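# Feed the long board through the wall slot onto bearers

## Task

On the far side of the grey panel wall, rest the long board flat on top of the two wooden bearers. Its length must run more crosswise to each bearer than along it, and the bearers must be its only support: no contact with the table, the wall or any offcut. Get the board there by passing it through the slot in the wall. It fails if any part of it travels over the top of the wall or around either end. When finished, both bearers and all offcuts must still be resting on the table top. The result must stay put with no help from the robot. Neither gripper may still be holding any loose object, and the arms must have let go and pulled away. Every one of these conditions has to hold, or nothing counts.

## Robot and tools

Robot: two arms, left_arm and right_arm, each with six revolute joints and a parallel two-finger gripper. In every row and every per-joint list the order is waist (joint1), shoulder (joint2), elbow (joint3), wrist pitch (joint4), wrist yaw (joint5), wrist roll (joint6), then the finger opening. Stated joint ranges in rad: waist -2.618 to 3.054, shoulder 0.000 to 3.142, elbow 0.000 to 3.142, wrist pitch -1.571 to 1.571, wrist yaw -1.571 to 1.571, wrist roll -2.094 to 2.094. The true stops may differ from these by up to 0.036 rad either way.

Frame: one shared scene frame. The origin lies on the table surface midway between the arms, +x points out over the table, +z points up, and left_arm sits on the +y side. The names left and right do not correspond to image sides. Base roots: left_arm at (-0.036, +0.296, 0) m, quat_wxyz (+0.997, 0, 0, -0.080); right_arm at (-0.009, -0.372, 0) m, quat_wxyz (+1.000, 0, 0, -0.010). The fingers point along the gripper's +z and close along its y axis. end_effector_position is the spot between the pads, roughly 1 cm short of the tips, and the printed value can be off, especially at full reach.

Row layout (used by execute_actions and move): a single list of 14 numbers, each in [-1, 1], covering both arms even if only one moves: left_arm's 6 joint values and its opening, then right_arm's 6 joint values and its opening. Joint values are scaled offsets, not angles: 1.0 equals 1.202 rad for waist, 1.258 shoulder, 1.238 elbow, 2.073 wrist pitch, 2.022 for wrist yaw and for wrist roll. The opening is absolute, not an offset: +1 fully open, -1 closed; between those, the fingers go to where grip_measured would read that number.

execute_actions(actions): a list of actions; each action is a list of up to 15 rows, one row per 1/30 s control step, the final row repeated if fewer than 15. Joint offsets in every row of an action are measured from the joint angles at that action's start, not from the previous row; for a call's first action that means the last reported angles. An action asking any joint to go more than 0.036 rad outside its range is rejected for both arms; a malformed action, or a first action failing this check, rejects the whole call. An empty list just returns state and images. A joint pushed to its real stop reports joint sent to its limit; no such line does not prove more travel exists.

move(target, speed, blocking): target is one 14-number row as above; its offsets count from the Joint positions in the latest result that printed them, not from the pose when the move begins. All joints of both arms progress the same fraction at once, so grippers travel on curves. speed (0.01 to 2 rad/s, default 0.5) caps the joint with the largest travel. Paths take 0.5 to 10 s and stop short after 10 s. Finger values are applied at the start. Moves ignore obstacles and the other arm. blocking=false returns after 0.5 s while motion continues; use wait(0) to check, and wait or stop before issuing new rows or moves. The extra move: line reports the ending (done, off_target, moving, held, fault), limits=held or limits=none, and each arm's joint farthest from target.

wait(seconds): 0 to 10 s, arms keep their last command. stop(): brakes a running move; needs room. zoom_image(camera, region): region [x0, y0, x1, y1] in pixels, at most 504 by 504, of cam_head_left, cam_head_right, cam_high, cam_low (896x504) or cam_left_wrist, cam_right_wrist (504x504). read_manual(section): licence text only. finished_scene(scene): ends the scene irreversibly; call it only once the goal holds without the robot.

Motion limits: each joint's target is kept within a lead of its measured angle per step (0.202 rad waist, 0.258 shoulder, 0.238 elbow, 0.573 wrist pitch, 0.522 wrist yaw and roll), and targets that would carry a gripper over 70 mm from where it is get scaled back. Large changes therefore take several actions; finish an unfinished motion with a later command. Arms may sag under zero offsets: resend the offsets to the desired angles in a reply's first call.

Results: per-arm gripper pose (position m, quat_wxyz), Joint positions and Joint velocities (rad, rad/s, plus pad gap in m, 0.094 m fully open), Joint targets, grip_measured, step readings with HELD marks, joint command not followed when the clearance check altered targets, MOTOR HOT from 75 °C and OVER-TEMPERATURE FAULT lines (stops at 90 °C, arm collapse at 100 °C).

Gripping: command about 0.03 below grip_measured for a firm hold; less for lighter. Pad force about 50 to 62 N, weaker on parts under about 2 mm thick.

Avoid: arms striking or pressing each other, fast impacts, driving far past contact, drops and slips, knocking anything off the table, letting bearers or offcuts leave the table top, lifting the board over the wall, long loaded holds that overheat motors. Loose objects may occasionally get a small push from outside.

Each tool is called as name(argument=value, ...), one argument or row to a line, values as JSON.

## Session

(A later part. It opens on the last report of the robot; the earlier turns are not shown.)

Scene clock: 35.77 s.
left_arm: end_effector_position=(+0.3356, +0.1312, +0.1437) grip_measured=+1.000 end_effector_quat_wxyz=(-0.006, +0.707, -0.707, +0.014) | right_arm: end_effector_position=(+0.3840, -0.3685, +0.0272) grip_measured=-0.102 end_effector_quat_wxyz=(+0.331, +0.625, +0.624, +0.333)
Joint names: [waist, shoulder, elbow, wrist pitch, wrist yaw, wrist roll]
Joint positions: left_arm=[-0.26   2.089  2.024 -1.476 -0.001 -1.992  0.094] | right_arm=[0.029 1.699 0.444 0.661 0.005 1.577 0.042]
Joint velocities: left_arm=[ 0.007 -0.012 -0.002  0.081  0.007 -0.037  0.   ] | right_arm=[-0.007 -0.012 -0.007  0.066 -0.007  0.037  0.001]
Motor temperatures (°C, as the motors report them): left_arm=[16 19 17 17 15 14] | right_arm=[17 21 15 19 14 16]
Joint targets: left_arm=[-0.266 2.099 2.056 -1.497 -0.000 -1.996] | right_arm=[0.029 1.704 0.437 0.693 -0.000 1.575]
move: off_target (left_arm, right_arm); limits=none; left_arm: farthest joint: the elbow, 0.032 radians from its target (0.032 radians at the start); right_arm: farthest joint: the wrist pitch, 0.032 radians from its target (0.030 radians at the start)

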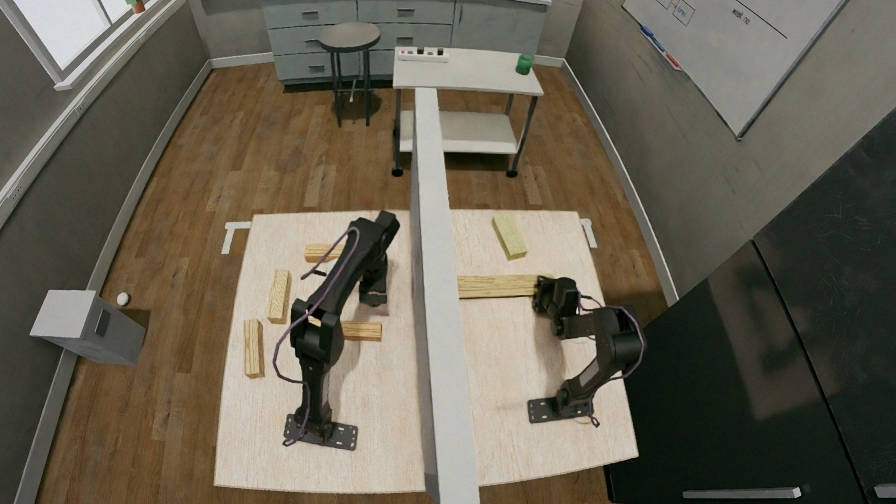

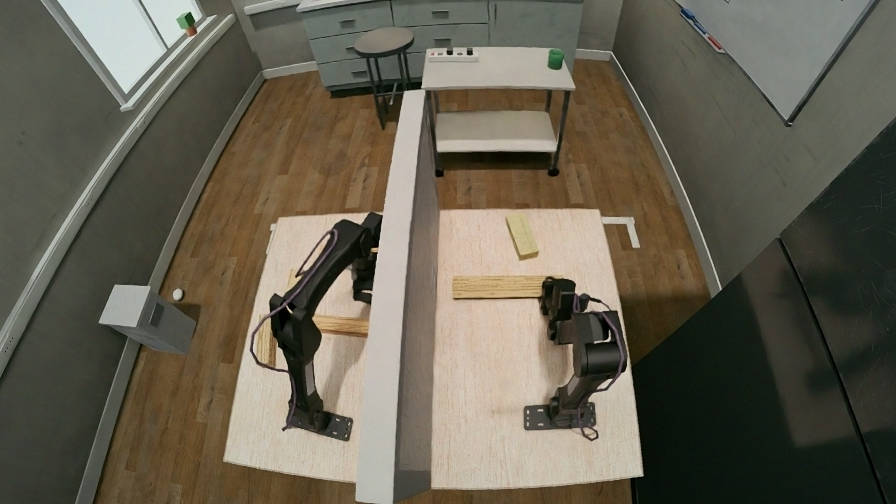

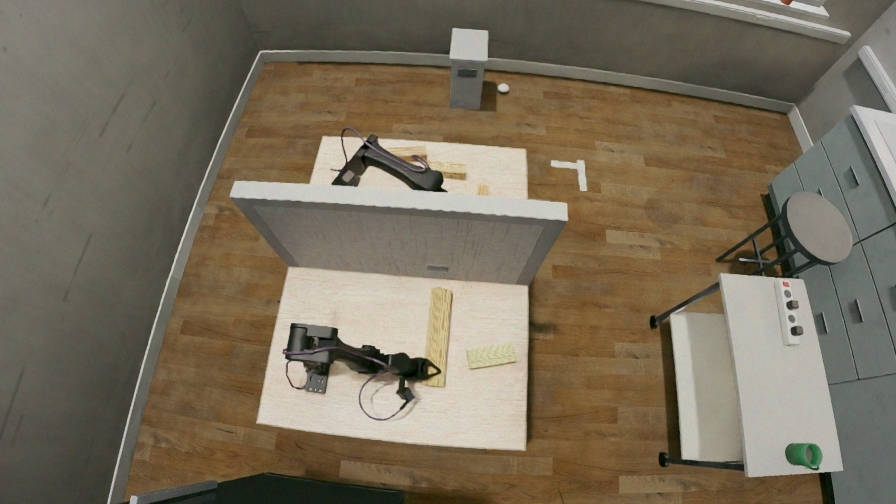

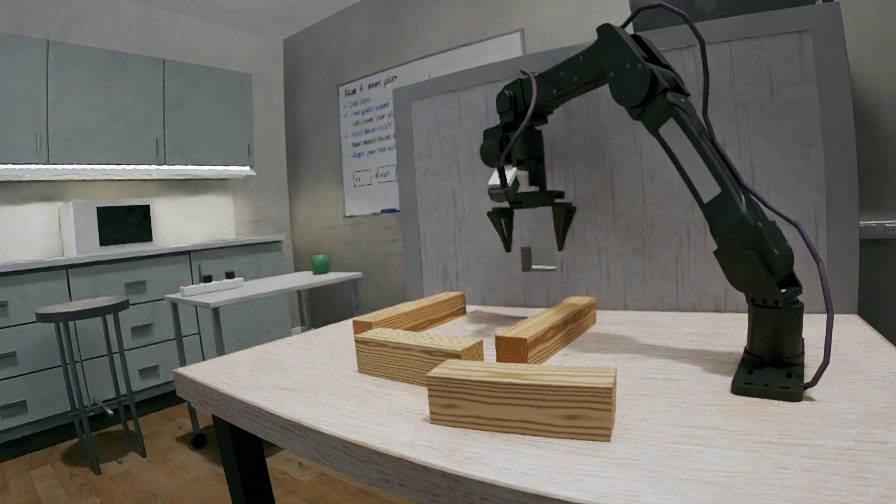

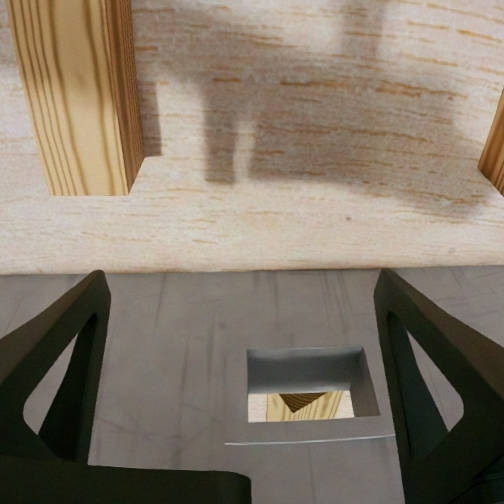

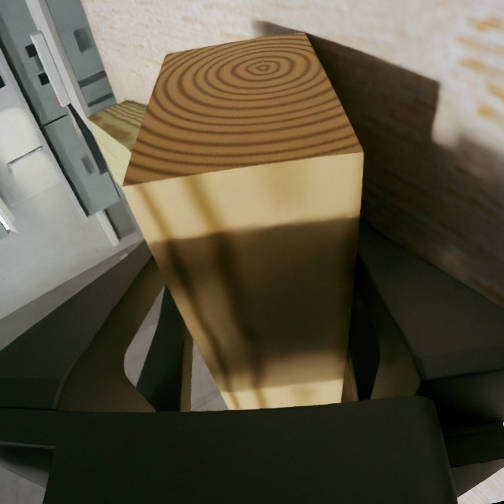

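execute_actions(
  actions=[
    [
[-0.005, 0.0079, 0.0258, -0.0101, 0.0005, -0.002, 1, 0, -0.006, 0.006, 0.012, 0, 0, -0.1],
[-0.005, 0.0079, 0.0258, -0.0101, 0.0005, -0.002, 1, 0, -0.012, 0.014, 0.008, 0, 0, -0.1],
[-0.005, 0.0079, 0.0258, -0.0101, 0.0005, -0.002, 1, 0, -0.018, 0.022, 0.004, 0, 0, -0.1],
[-0.005, 0.0079, 0.0258, -0.0101, 0.0005, -0.002, 1, 0, -0.024, 0.03, 0.0, 0, 0, -0.1],
[-0.005, 0.0079, 0.0258, -0.0101, 0.0005, -0.002, 1, 0, -0.028, 0.035, -0.004, 0, 0, -0.06],
[-0.005, 0.0079, 0.0258, -0.0101, 0.0005, -0.002, 1, 0, -0.032, 0.04, -0.008, 0, 0, -0.02],
[-0.005, 0.0079, 0.0258, -0.0101, 0.0005, -0.002, 1, 0, -0.036, 0.045, -0.012, 0, 0, 0.02],
[-0.005, 0.0079, 0.0258, -0.0101, 0.0005, -0.002, 1, 0, -0.04, 0.05, -0.016, 0, 0, 0.06],
[-0.005, 0.0079, 0.0258, -0.0101, 0.0005, -0.002, 1, 0, -0.0437, 0.0541, -0.0203, 0, 0, 0.1],
[-0.005, 0.0079, 0.0258, -0.0101, 0.0005, -0.002, 1, 0, -0.0437, 0.0541, -0.0203, 0, 0, 0.15],
[-0.005, 0.0079, 0.0258, -0.0101, 0.0005, -0.002, 1, 0, -0.0437, 0.0541, -0.0203, 0, 0, 0.2],
[-0.005, 0.0079, 0.0258, -0.0101, 0.0005, -0.002, 1, 0, -0.0437, 0.0541, -0.0203, 0, 0, 0.25],
[-0.005, 0.0079, 0.0258, -0.0101, 0.0005, -0.002, 1, 0, -0.0437, 0.0541, -0.0203, 0, 0, 0.3],
[-0.005, 0.0079, 0.0258, -0.0101, 0.0005, -0.002, 1, 0, -0.0437, 0.0541, -0.0203, 0, 0, 0.3],
[-0.005, 0.0079, 0.0258, -0.0101, 0.0005, -0.002, 1, 0, -0.0437, 0.0541, -0.0203, 0, 0, 0.3]
],
  ],
)

Scene clock: 37.37 s.
left_arm: end_effector_position=(+0.3356, +0.1312, +0.1437) grip_measured=+1.000 end_effector_quat_wxyz=(-0.006, +0.707, -0.707, +0.014) | right_arm: end_effector_position=(+0.3916, -0.3685, +0.0399) grip_measured=+0.296 end_effector_quat_wxyz=(+0.336, +0.623, +0.621, +0.338)
Joint names: [waist, shoulder, elbow, wrist pitch, wrist yaw, wrist roll]
Joint positions: left_arm=[-0.26   2.089  2.024 -1.476 -0.001 -1.992  0.094] | right_arm=[0.029 1.671 0.477 0.617 0.005 1.58  0.061]
Joint velocities: left_arm=[-0.002 -0.007 -0.007 -0.007  0.022  0.051  0.   ] | right_arm=[ 0.017 -0.017 -0.007 -0.022  0.007  0.022  0.003]
Motor temperatures (°C, as the motors report them): left_arm=[16 19 17 17 15 14] | right_arm=[17 21 15 19 14 16]
Joint targets: left_arm=[-0.266 2.099 2.056 -1.497 -0.000 -1.996] | right_arm=[0.029 1.644 0.511 0.619 0.005 1.577]
Step readings (joint positions):
0: left_arm=[-0.260 2.089 2.024 -1.476 -0.001 -1.992] | right_arm=[0.029 1.699 0.444 0.661 0.005 1.577]
1: left_arm=[-0.260 2.089 2.024 -1.476 -0.001 -1.992] | right_arm=[0.029 1.699 0.444 0.661 0.005 1.578]
2: left_arm=[-0.260 2.089 2.024 -1.476 -0.001 -1.992] | right_arm=[0.029 1.699 0.444 0.661 0.005 1.578]
4: left_arm=[-0.260 2.089 2.024 -1.476 -0.001 -1.992] | right_arm=[0.029 1.699 0.444 0.660 0.005 1.579]
8: left_arm=[-0.260 2.089 2.024 -1.476 -0.001 -1.992] | right_arm=[0.029 1.688 0.455 0.637 0.005 1.579]
15: Joint positions above

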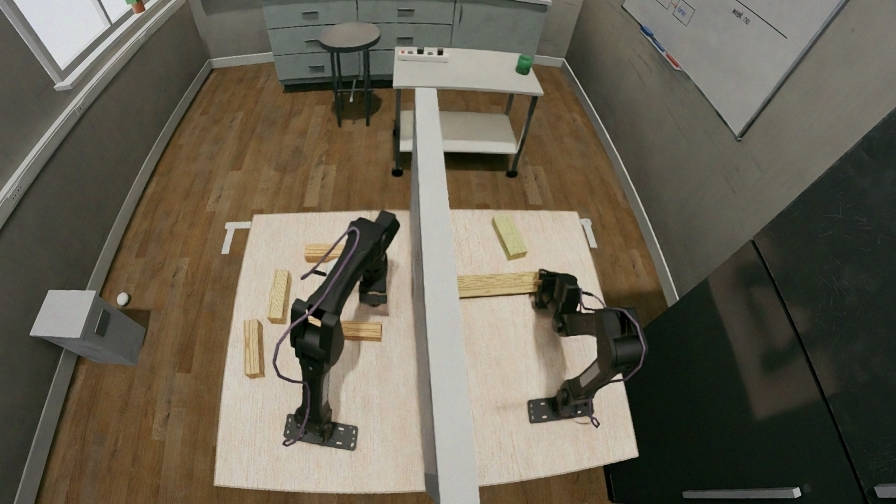

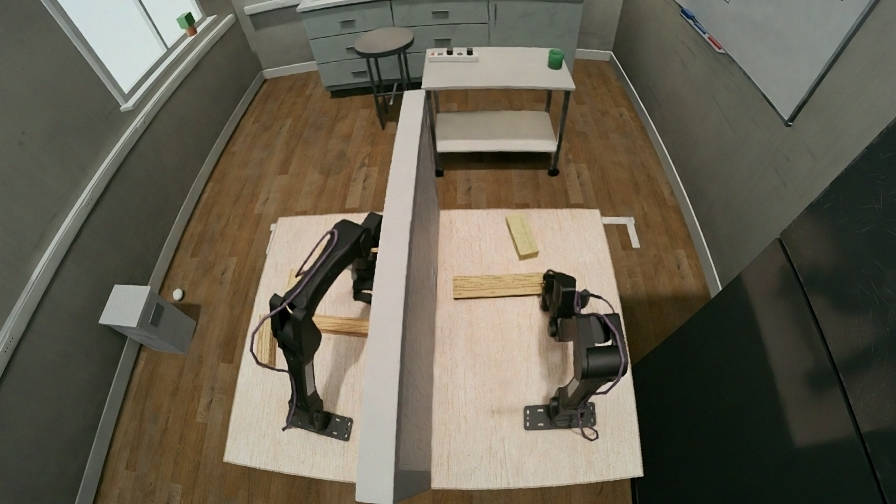

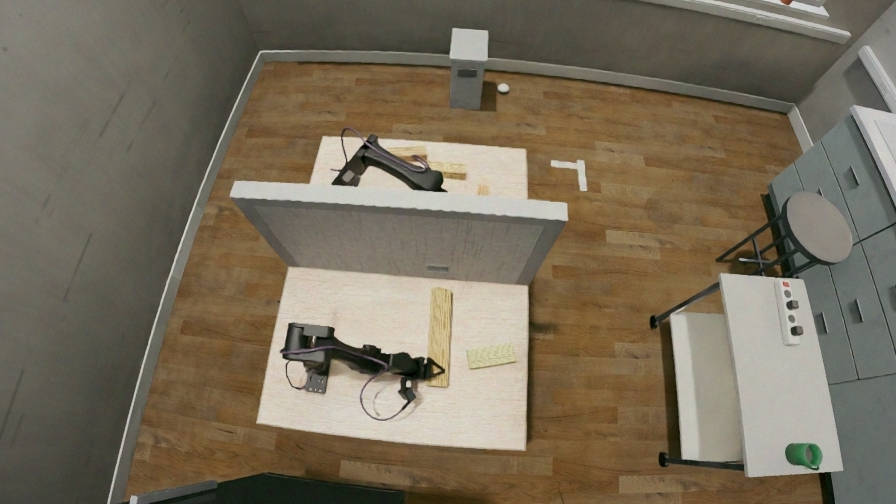

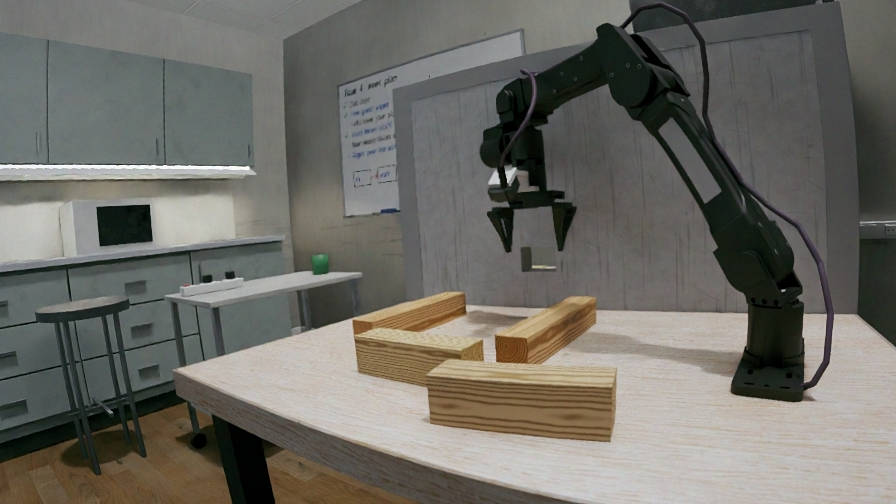

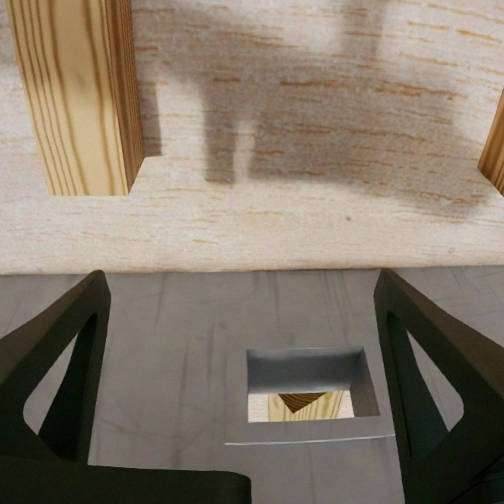

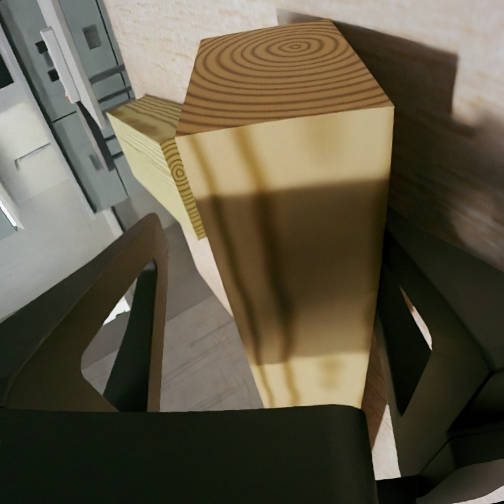

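move(
  target=[-0.005, 0.0079, 0.0258, -0.0101, 0.0005, -0.002, 1, 0, -0.2273, -0.2237, 0.0111, 0, 0, 0.3],
  speed=0.18,
)

Scene clock: 39.60 s.
left_arm: end_effector_position=(+0.3356, +0.1312, +0.1437) grip_measured=+1.000 end_effector_quat_wxyz=(-0.006, +0.707, -0.707, +0.014) | right_arm: end_effector_position=(+0.3267, -0.3690, +0.0432) grip_measured=+0.298 end_effector_quat_wxyz=(+0.342, +0.620, +0.616, +0.346)
Joint names: [waist, shoulder, elbow, wrist pitch, wrist yaw, wrist roll]
Joint positions: left_arm=[-0.26   2.089  2.024 -1.476 -0.001 -1.992  0.094] | right_arm=[0.029 1.408 0.22  0.634 0.005 1.582 0.061]
Joint velocities: left_arm=[ 0.032 -0.007 -0.002 -0.022  0.007  0.051  0.   ] | right_arm=[ 0.007 -0.007  0.002 -0.037 -0.037 -0.007 -0.001]
Motor temperatures (°C, as the motors report them): left_arm=[16 19 17 17 15 14] | right_arm=[17 21 15 19 14 16]
Joint targets: left_arm=[-0.266 2.099 2.056 -1.497 -0.000 -1.996] | right_arm=[0.029 1.385 0.199 0.640 0.005 1.580]
move: off_target (left_arm, right_arm); limits=none; left_arm: farthest joint: the elbow, 0.032 radians from its target (0.032 radians at the start); right_arm: farthest joint: the shoulder, 0.023 radians from its target (0.286 radians at the start)

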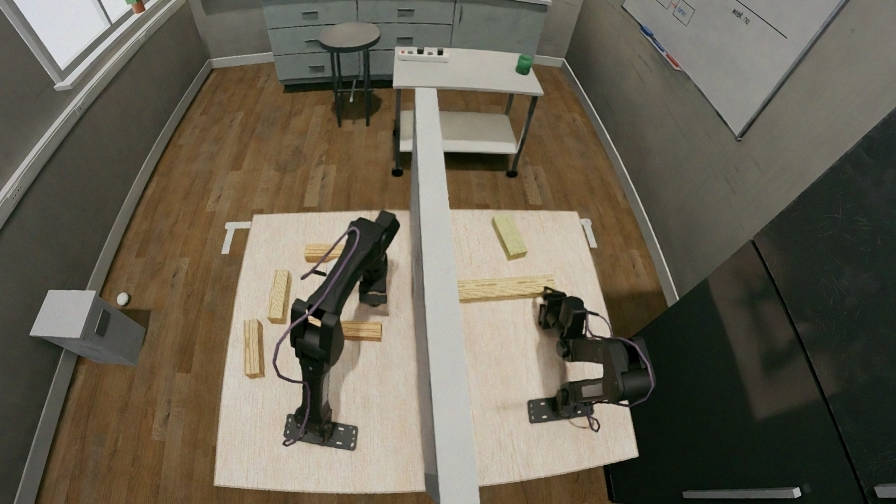

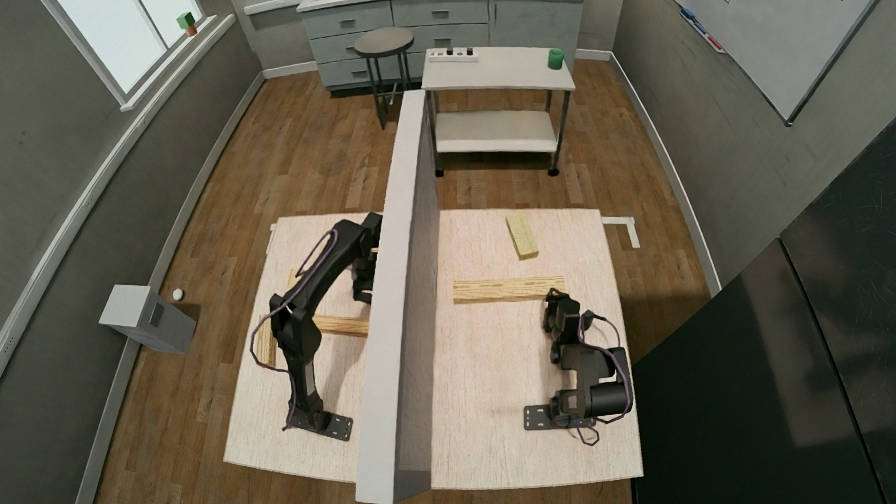

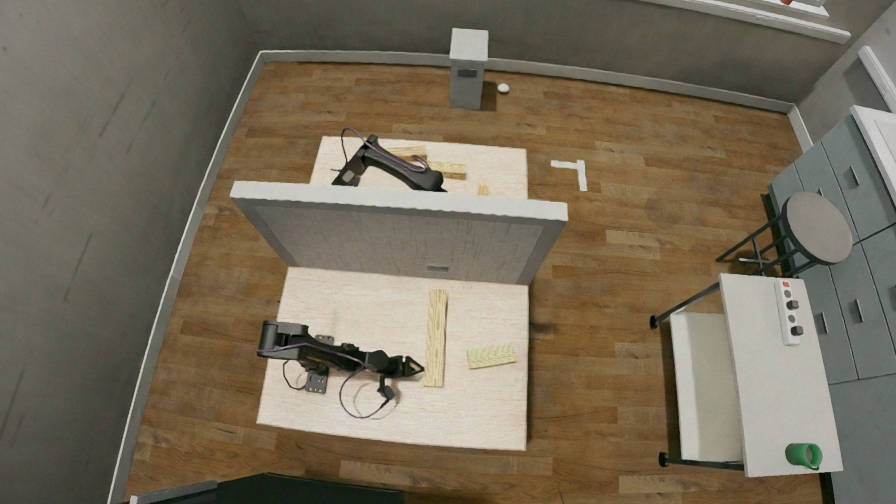

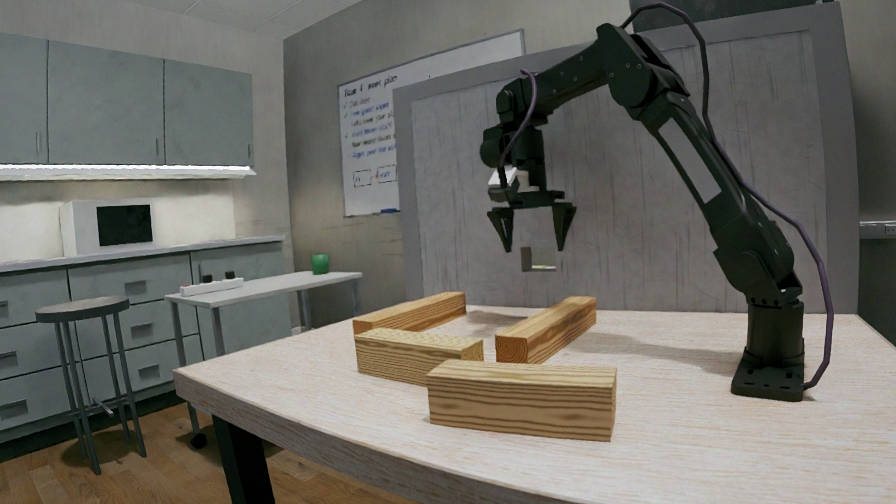

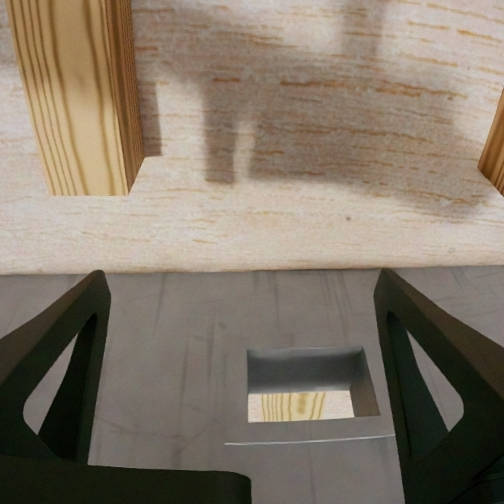

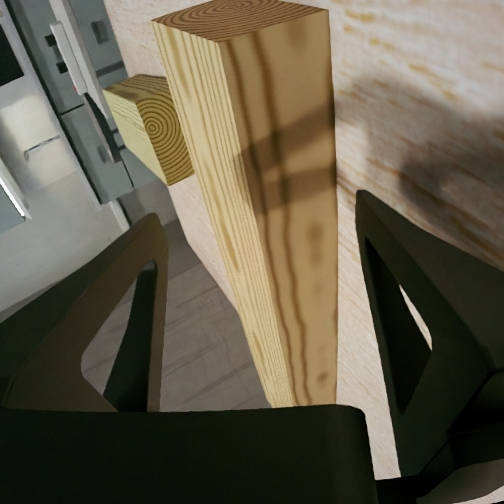

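move(
  target=[-0.005, 0.0079, 0.0258, -0.0101, 0.0005, -0.002, 1, 0, -0.17, 0.49, -0.5453, 0, 0, 0.3],
  speed=1.0,
)

Scene clock: 45.80 s.
left_arm: end_effector_position=(+0.3356, +0.1312, +0.1437) grip_measured=+1.000 end_effector_quat_wxyz=(-0.006, +0.707, -0.707, +0.014) | right_arm: end_effector_position=(+0.3225, -0.3690, +0.1279) grip_measured=+0.298 end_effector_quat_wxyz=(+0.233, +0.670, +0.665, +0.235)
Joint names: [waist, shoulder, elbow, wrist pitch, wrist yaw, wrist roll]
Joint positions: left_arm=[-0.26   2.089  2.024 -1.476 -0.001 -1.992  0.094] | right_arm=[ 0.029  1.214  0.798 -0.48   0.005  1.584  0.061]
Joint velocities: left_arm=[-0.002 -0.012  0.022  0.095  0.051  0.037  0.   ] | right_arm=[ 0.007  0.012  0.002 -0.081 -0.037 -0.022 -0.   ]
Motor temperatures (°C, as the motors report them): left_arm=[16 19 17 17 15 14] | right_arm=[17 20 15 20 14 16]
Joint targets: left_arm=[-0.266 2.099 2.056 -1.497 -0.000 -1.996] | right_arm=[0.029 1.195 0.826 -0.497 0.005 1.582]
move: off_target (left_arm, right_arm); limits=none; left_arm: farthest joint: the elbow, 0.032 radians from its target (0.032 radians at the start); right_arm: farthest joint: the elbow, 0.028 radians from its target (0.607 radians at the start)

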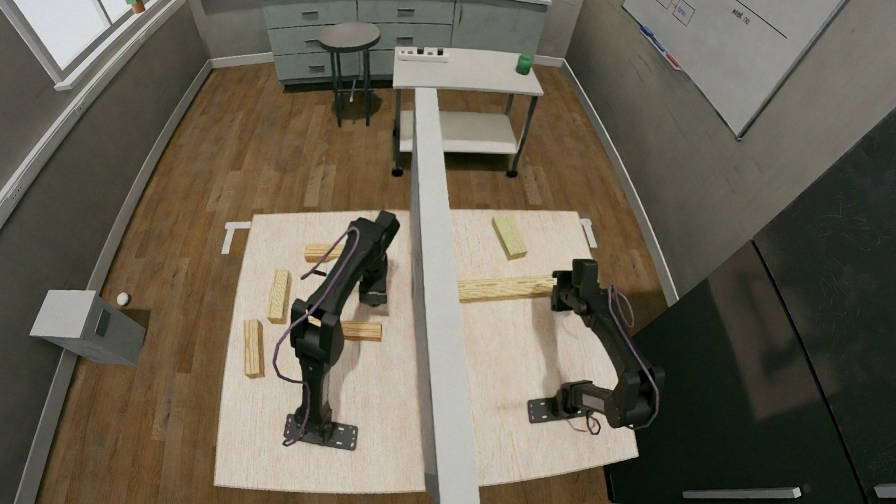

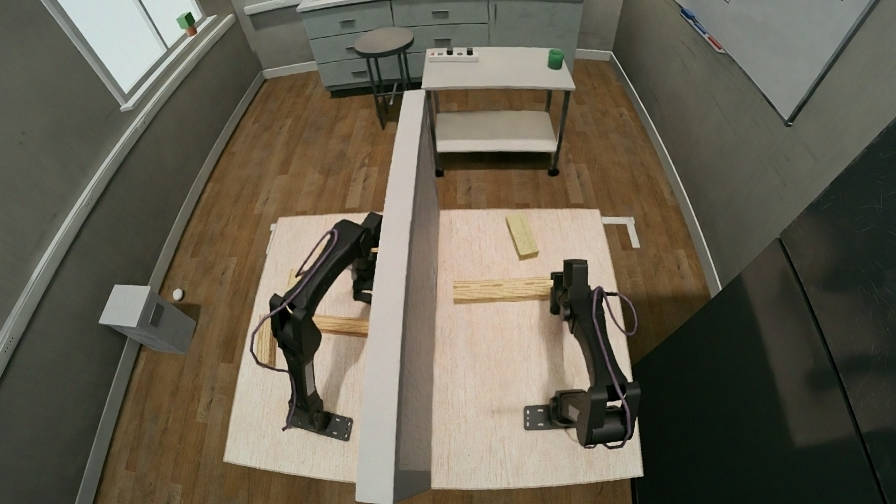

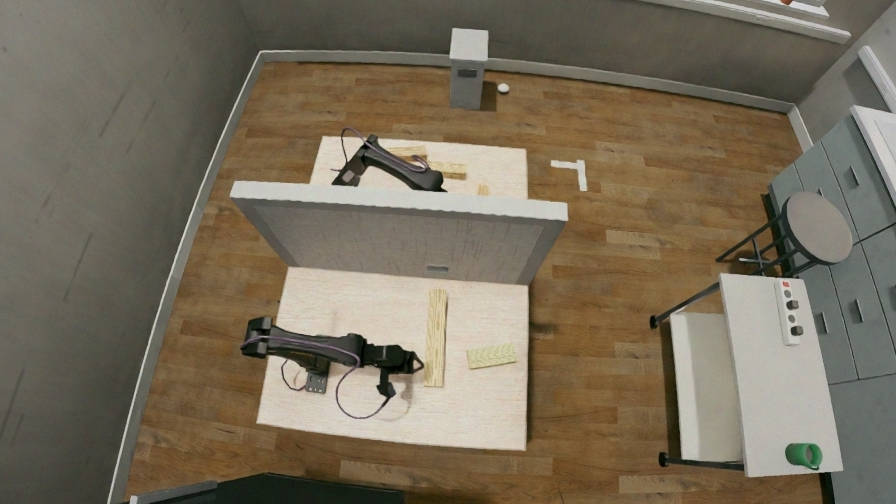

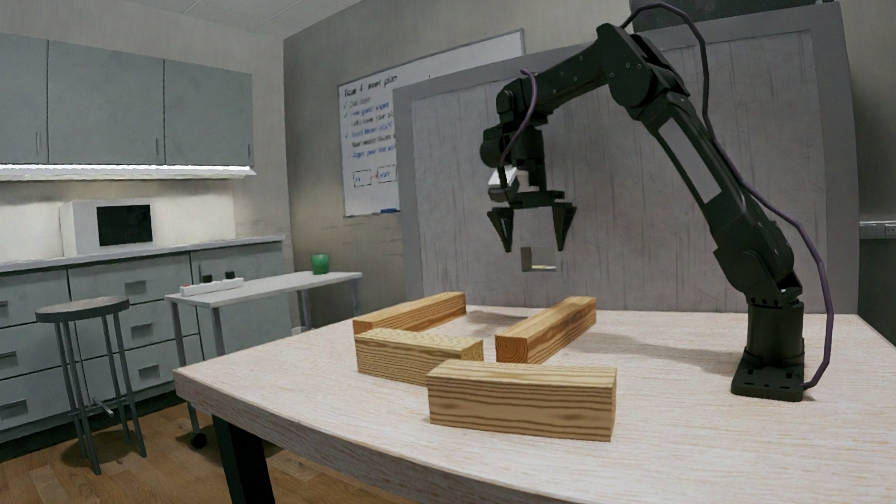

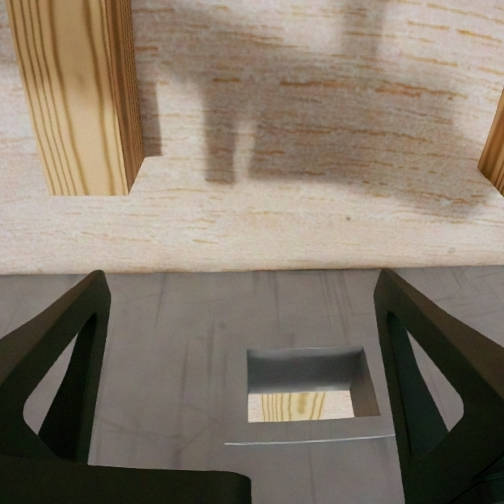

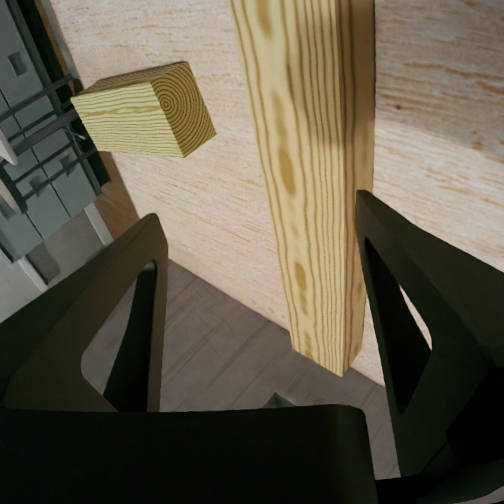

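move(
  target=[-0.005, 0.0079, 0.0258, -0.0101, 0.0005, -0.002, 1, 0, 0.6717, 0.8627, -0.4298, -0.0025, -0.0218, 1],
  speed=1.0,
)

Scene clock: 48.00 s.
left_arm: end_effector_position=(+0.3356, +0.1312, +0.1437) grip_measured=+1.000 end_effector_quat_wxyz=(-0.006, +0.707, -0.707, +0.014) | right_arm: end_effector_position=(+0.3851, -0.3675, +0.1089) grip_measured=+1.000 end_effector_quat_wxyz=(-0.001, +0.696, +0.718, -0.001)
Joint names: [waist, shoulder, elbow, wrist pitch, wrist yaw, wrist roll]
Joint positions: left_arm=[-0.26   2.089  2.024 -1.476 -0.001 -1.992  0.094] | right_arm=[ 0.029  2.054  1.834 -1.353 -0.001  1.547  0.094]
Joint velocities: left_arm=[ 0.012 -0.002 -0.017 -0.051  0.022 -0.066  0.   ] | right_arm=[ 0.007  0.002 -0.012 -0.051  0.007  0.022  0.   ]
Motor temperatures (°C, as the motors report them): left_arm=[16 20 17 17 15 14] | right_arm=[17 20 16 19 14 16]
Joint targets: left_arm=[-0.266 2.099 2.056 -1.497 -0.000 -1.996] | right_arm=[0.029 2.059 1.866 -1.371 -0.000 1.541]
move: off_target (left_arm, right_arm); limits=none; left_arm: farthest joint: the elbow, 0.032 radians from its target (0.032 radians at the start); right_arm: farthest joint: the elbow, 0.032 radians from its target (1.068 radians at the start)

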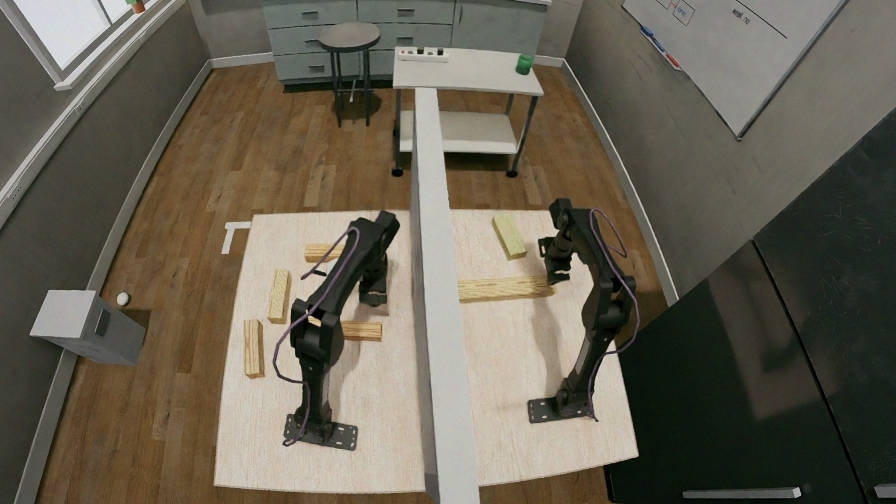

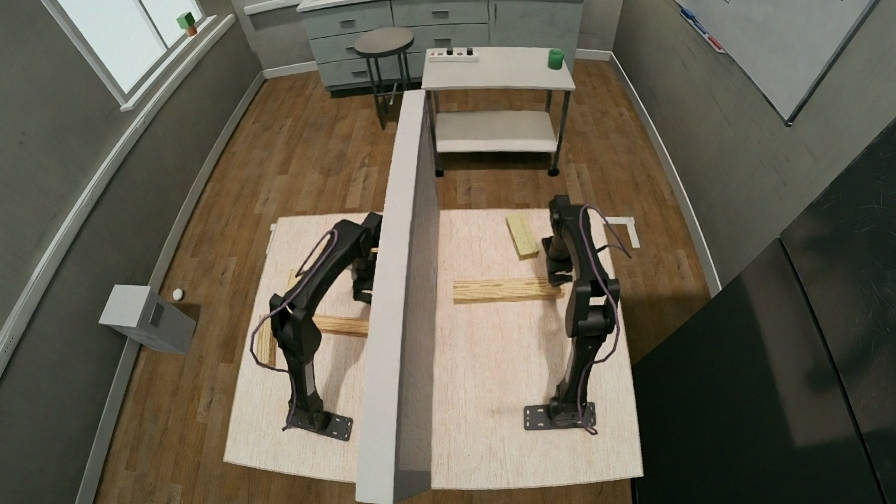

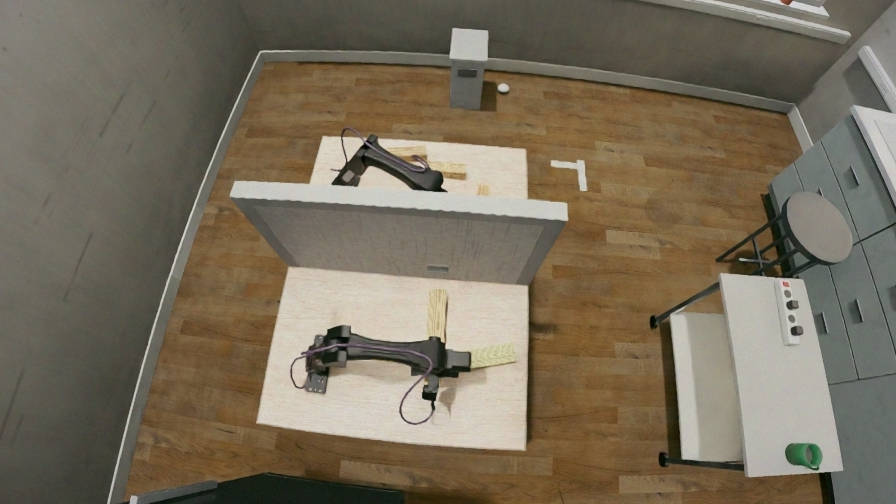

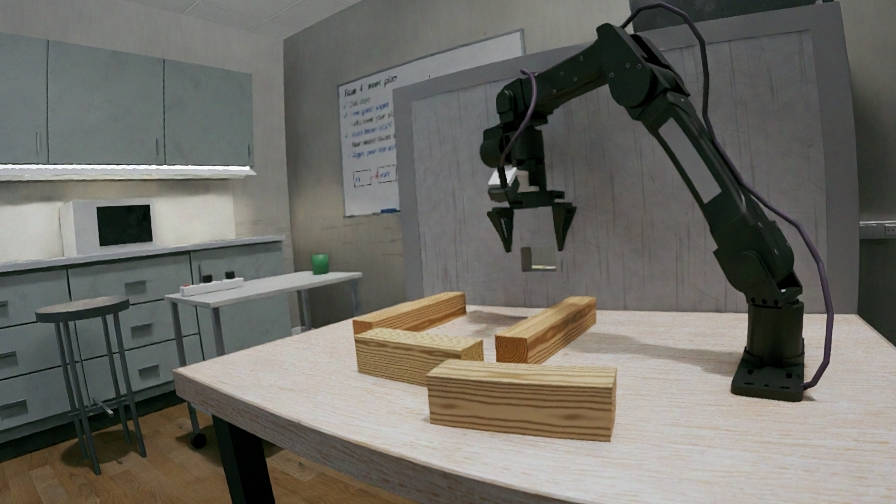

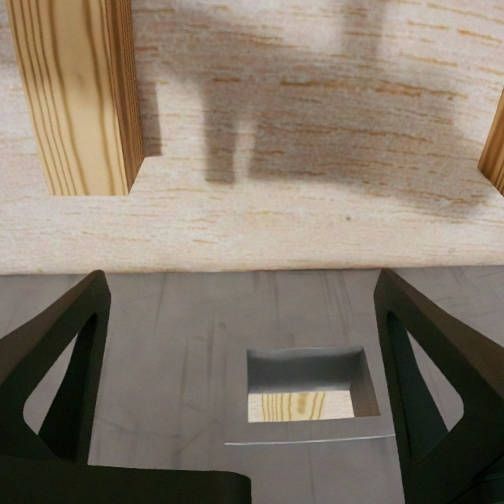

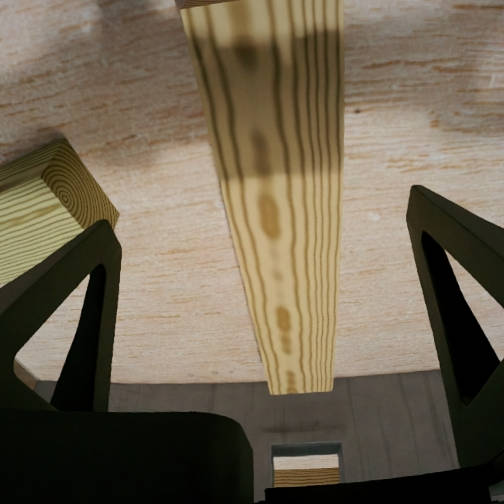

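move(
  target=[-0.005, 0.0079, 0.0258, -0.0101, 0.0005, -0.002, 1, 0, 0.0262, -0.2746, 0.1727, 0, -0.0173, 1],
  speed=0.4,
)

Scene clock: 50.53 s.
left_arm: end_effector_position=(+0.3356, +0.1312, +0.1437) grip_measured=+1.000 end_effector_quat_wxyz=(-0.006, +0.707, -0.707, +0.014) | right_arm: end_effector_position=(+0.3787, -0.3674, +0.0185) grip_measured=+1.000 end_effector_quat_wxyz=(-0.000, +0.685, +0.728, +0.001)
Joint names: [waist, shoulder, elbow, wrist pitch, wrist yaw, wrist roll]
Joint positions: left_arm=[-0.26   2.089  2.024 -1.476 -0.001 -1.992  0.094] | right_arm=[ 0.029  2.082  1.511 -0.999 -0.002  1.518  0.094]
Joint velocities: left_arm=[-0.002 -0.007 -0.007 -0.037 -0.022 -0.022  0.   ] | right_arm=[ 0.007 -0.022 -0.002 -0.007  0.037 -0.037  0.   ]
Motor temperatures (°C, as the motors report them): left_arm=[16 20 17 17 15 14] | right_arm=[17 20 16 19 14 16]
Joint targets: left_arm=[-0.266 2.099 2.056 -1.497 -0.000 -1.996] | right_arm=[0.029 2.087 1.494 -0.996 -0.001 1.512]
move: off_target (left_arm); limits=none; left_arm: farthest joint: the elbow, 0.032 radians from its target (0.032 radians at the start); right_arm: farthest joint: the elbow, 0.016 radians from its target (0.340 radians at the start)

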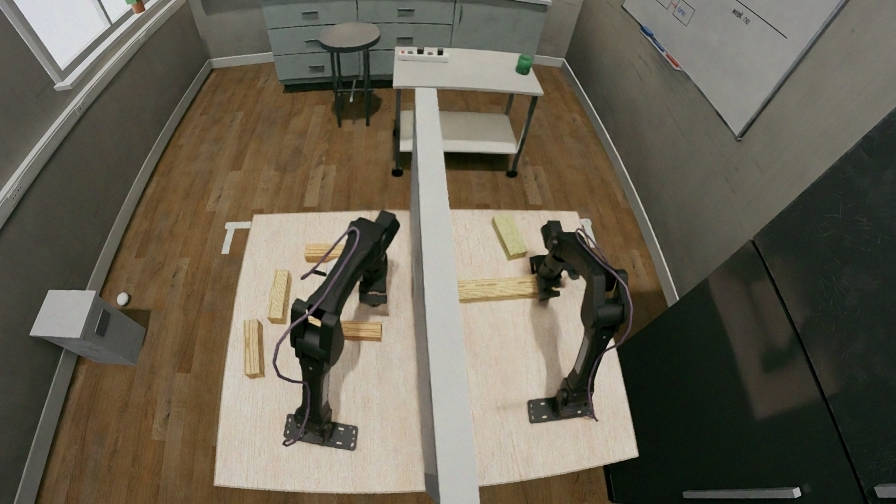

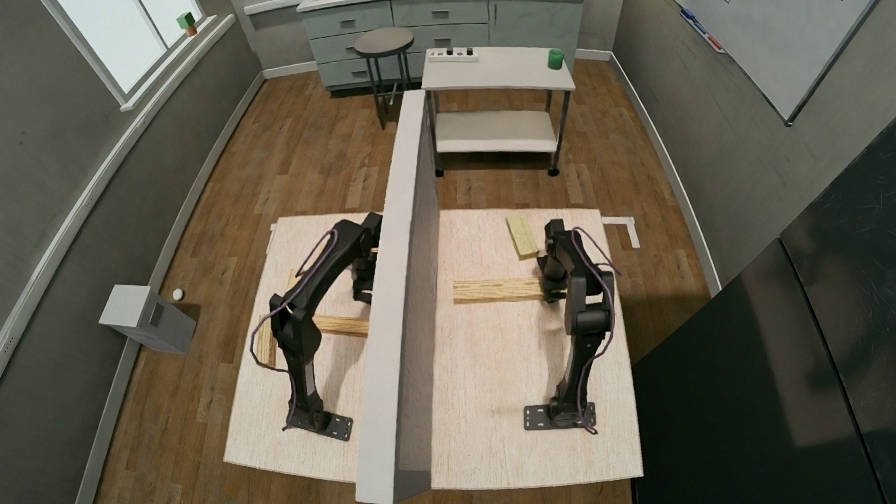

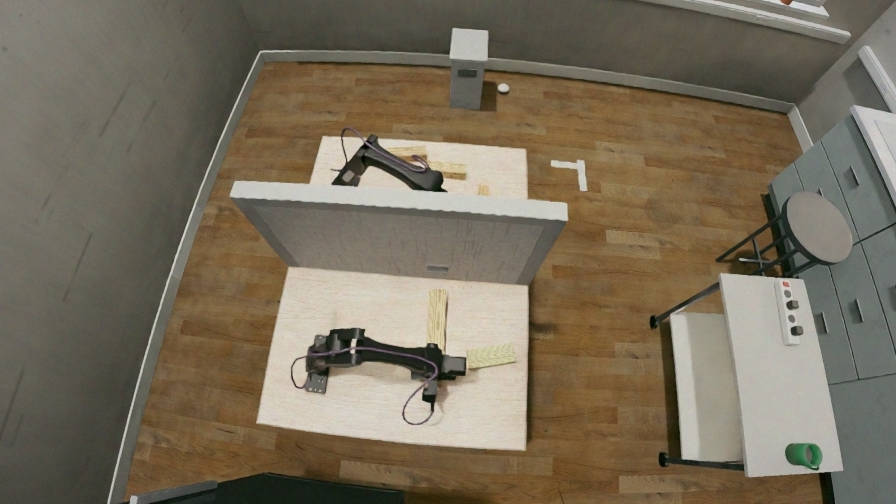

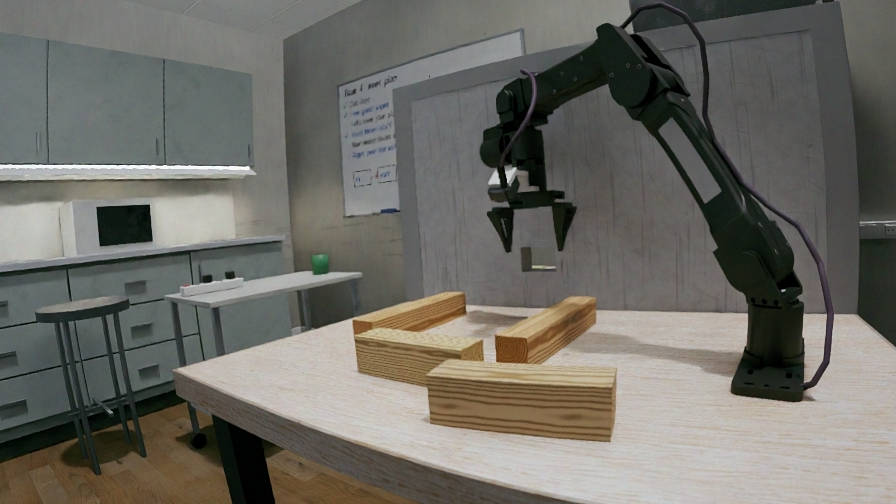

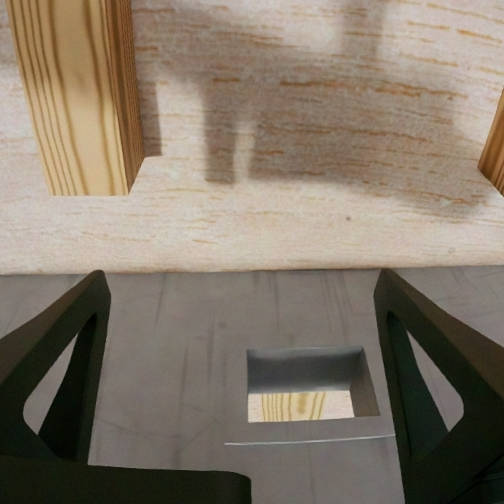

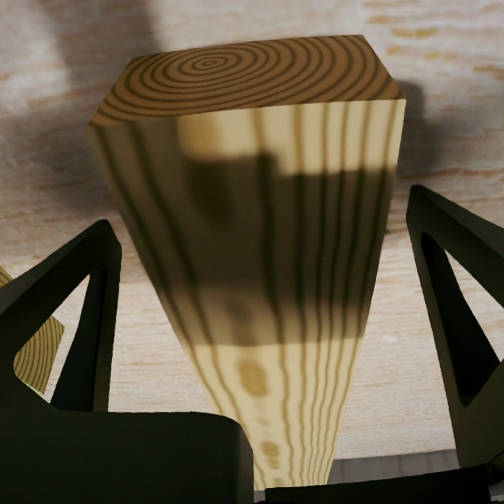

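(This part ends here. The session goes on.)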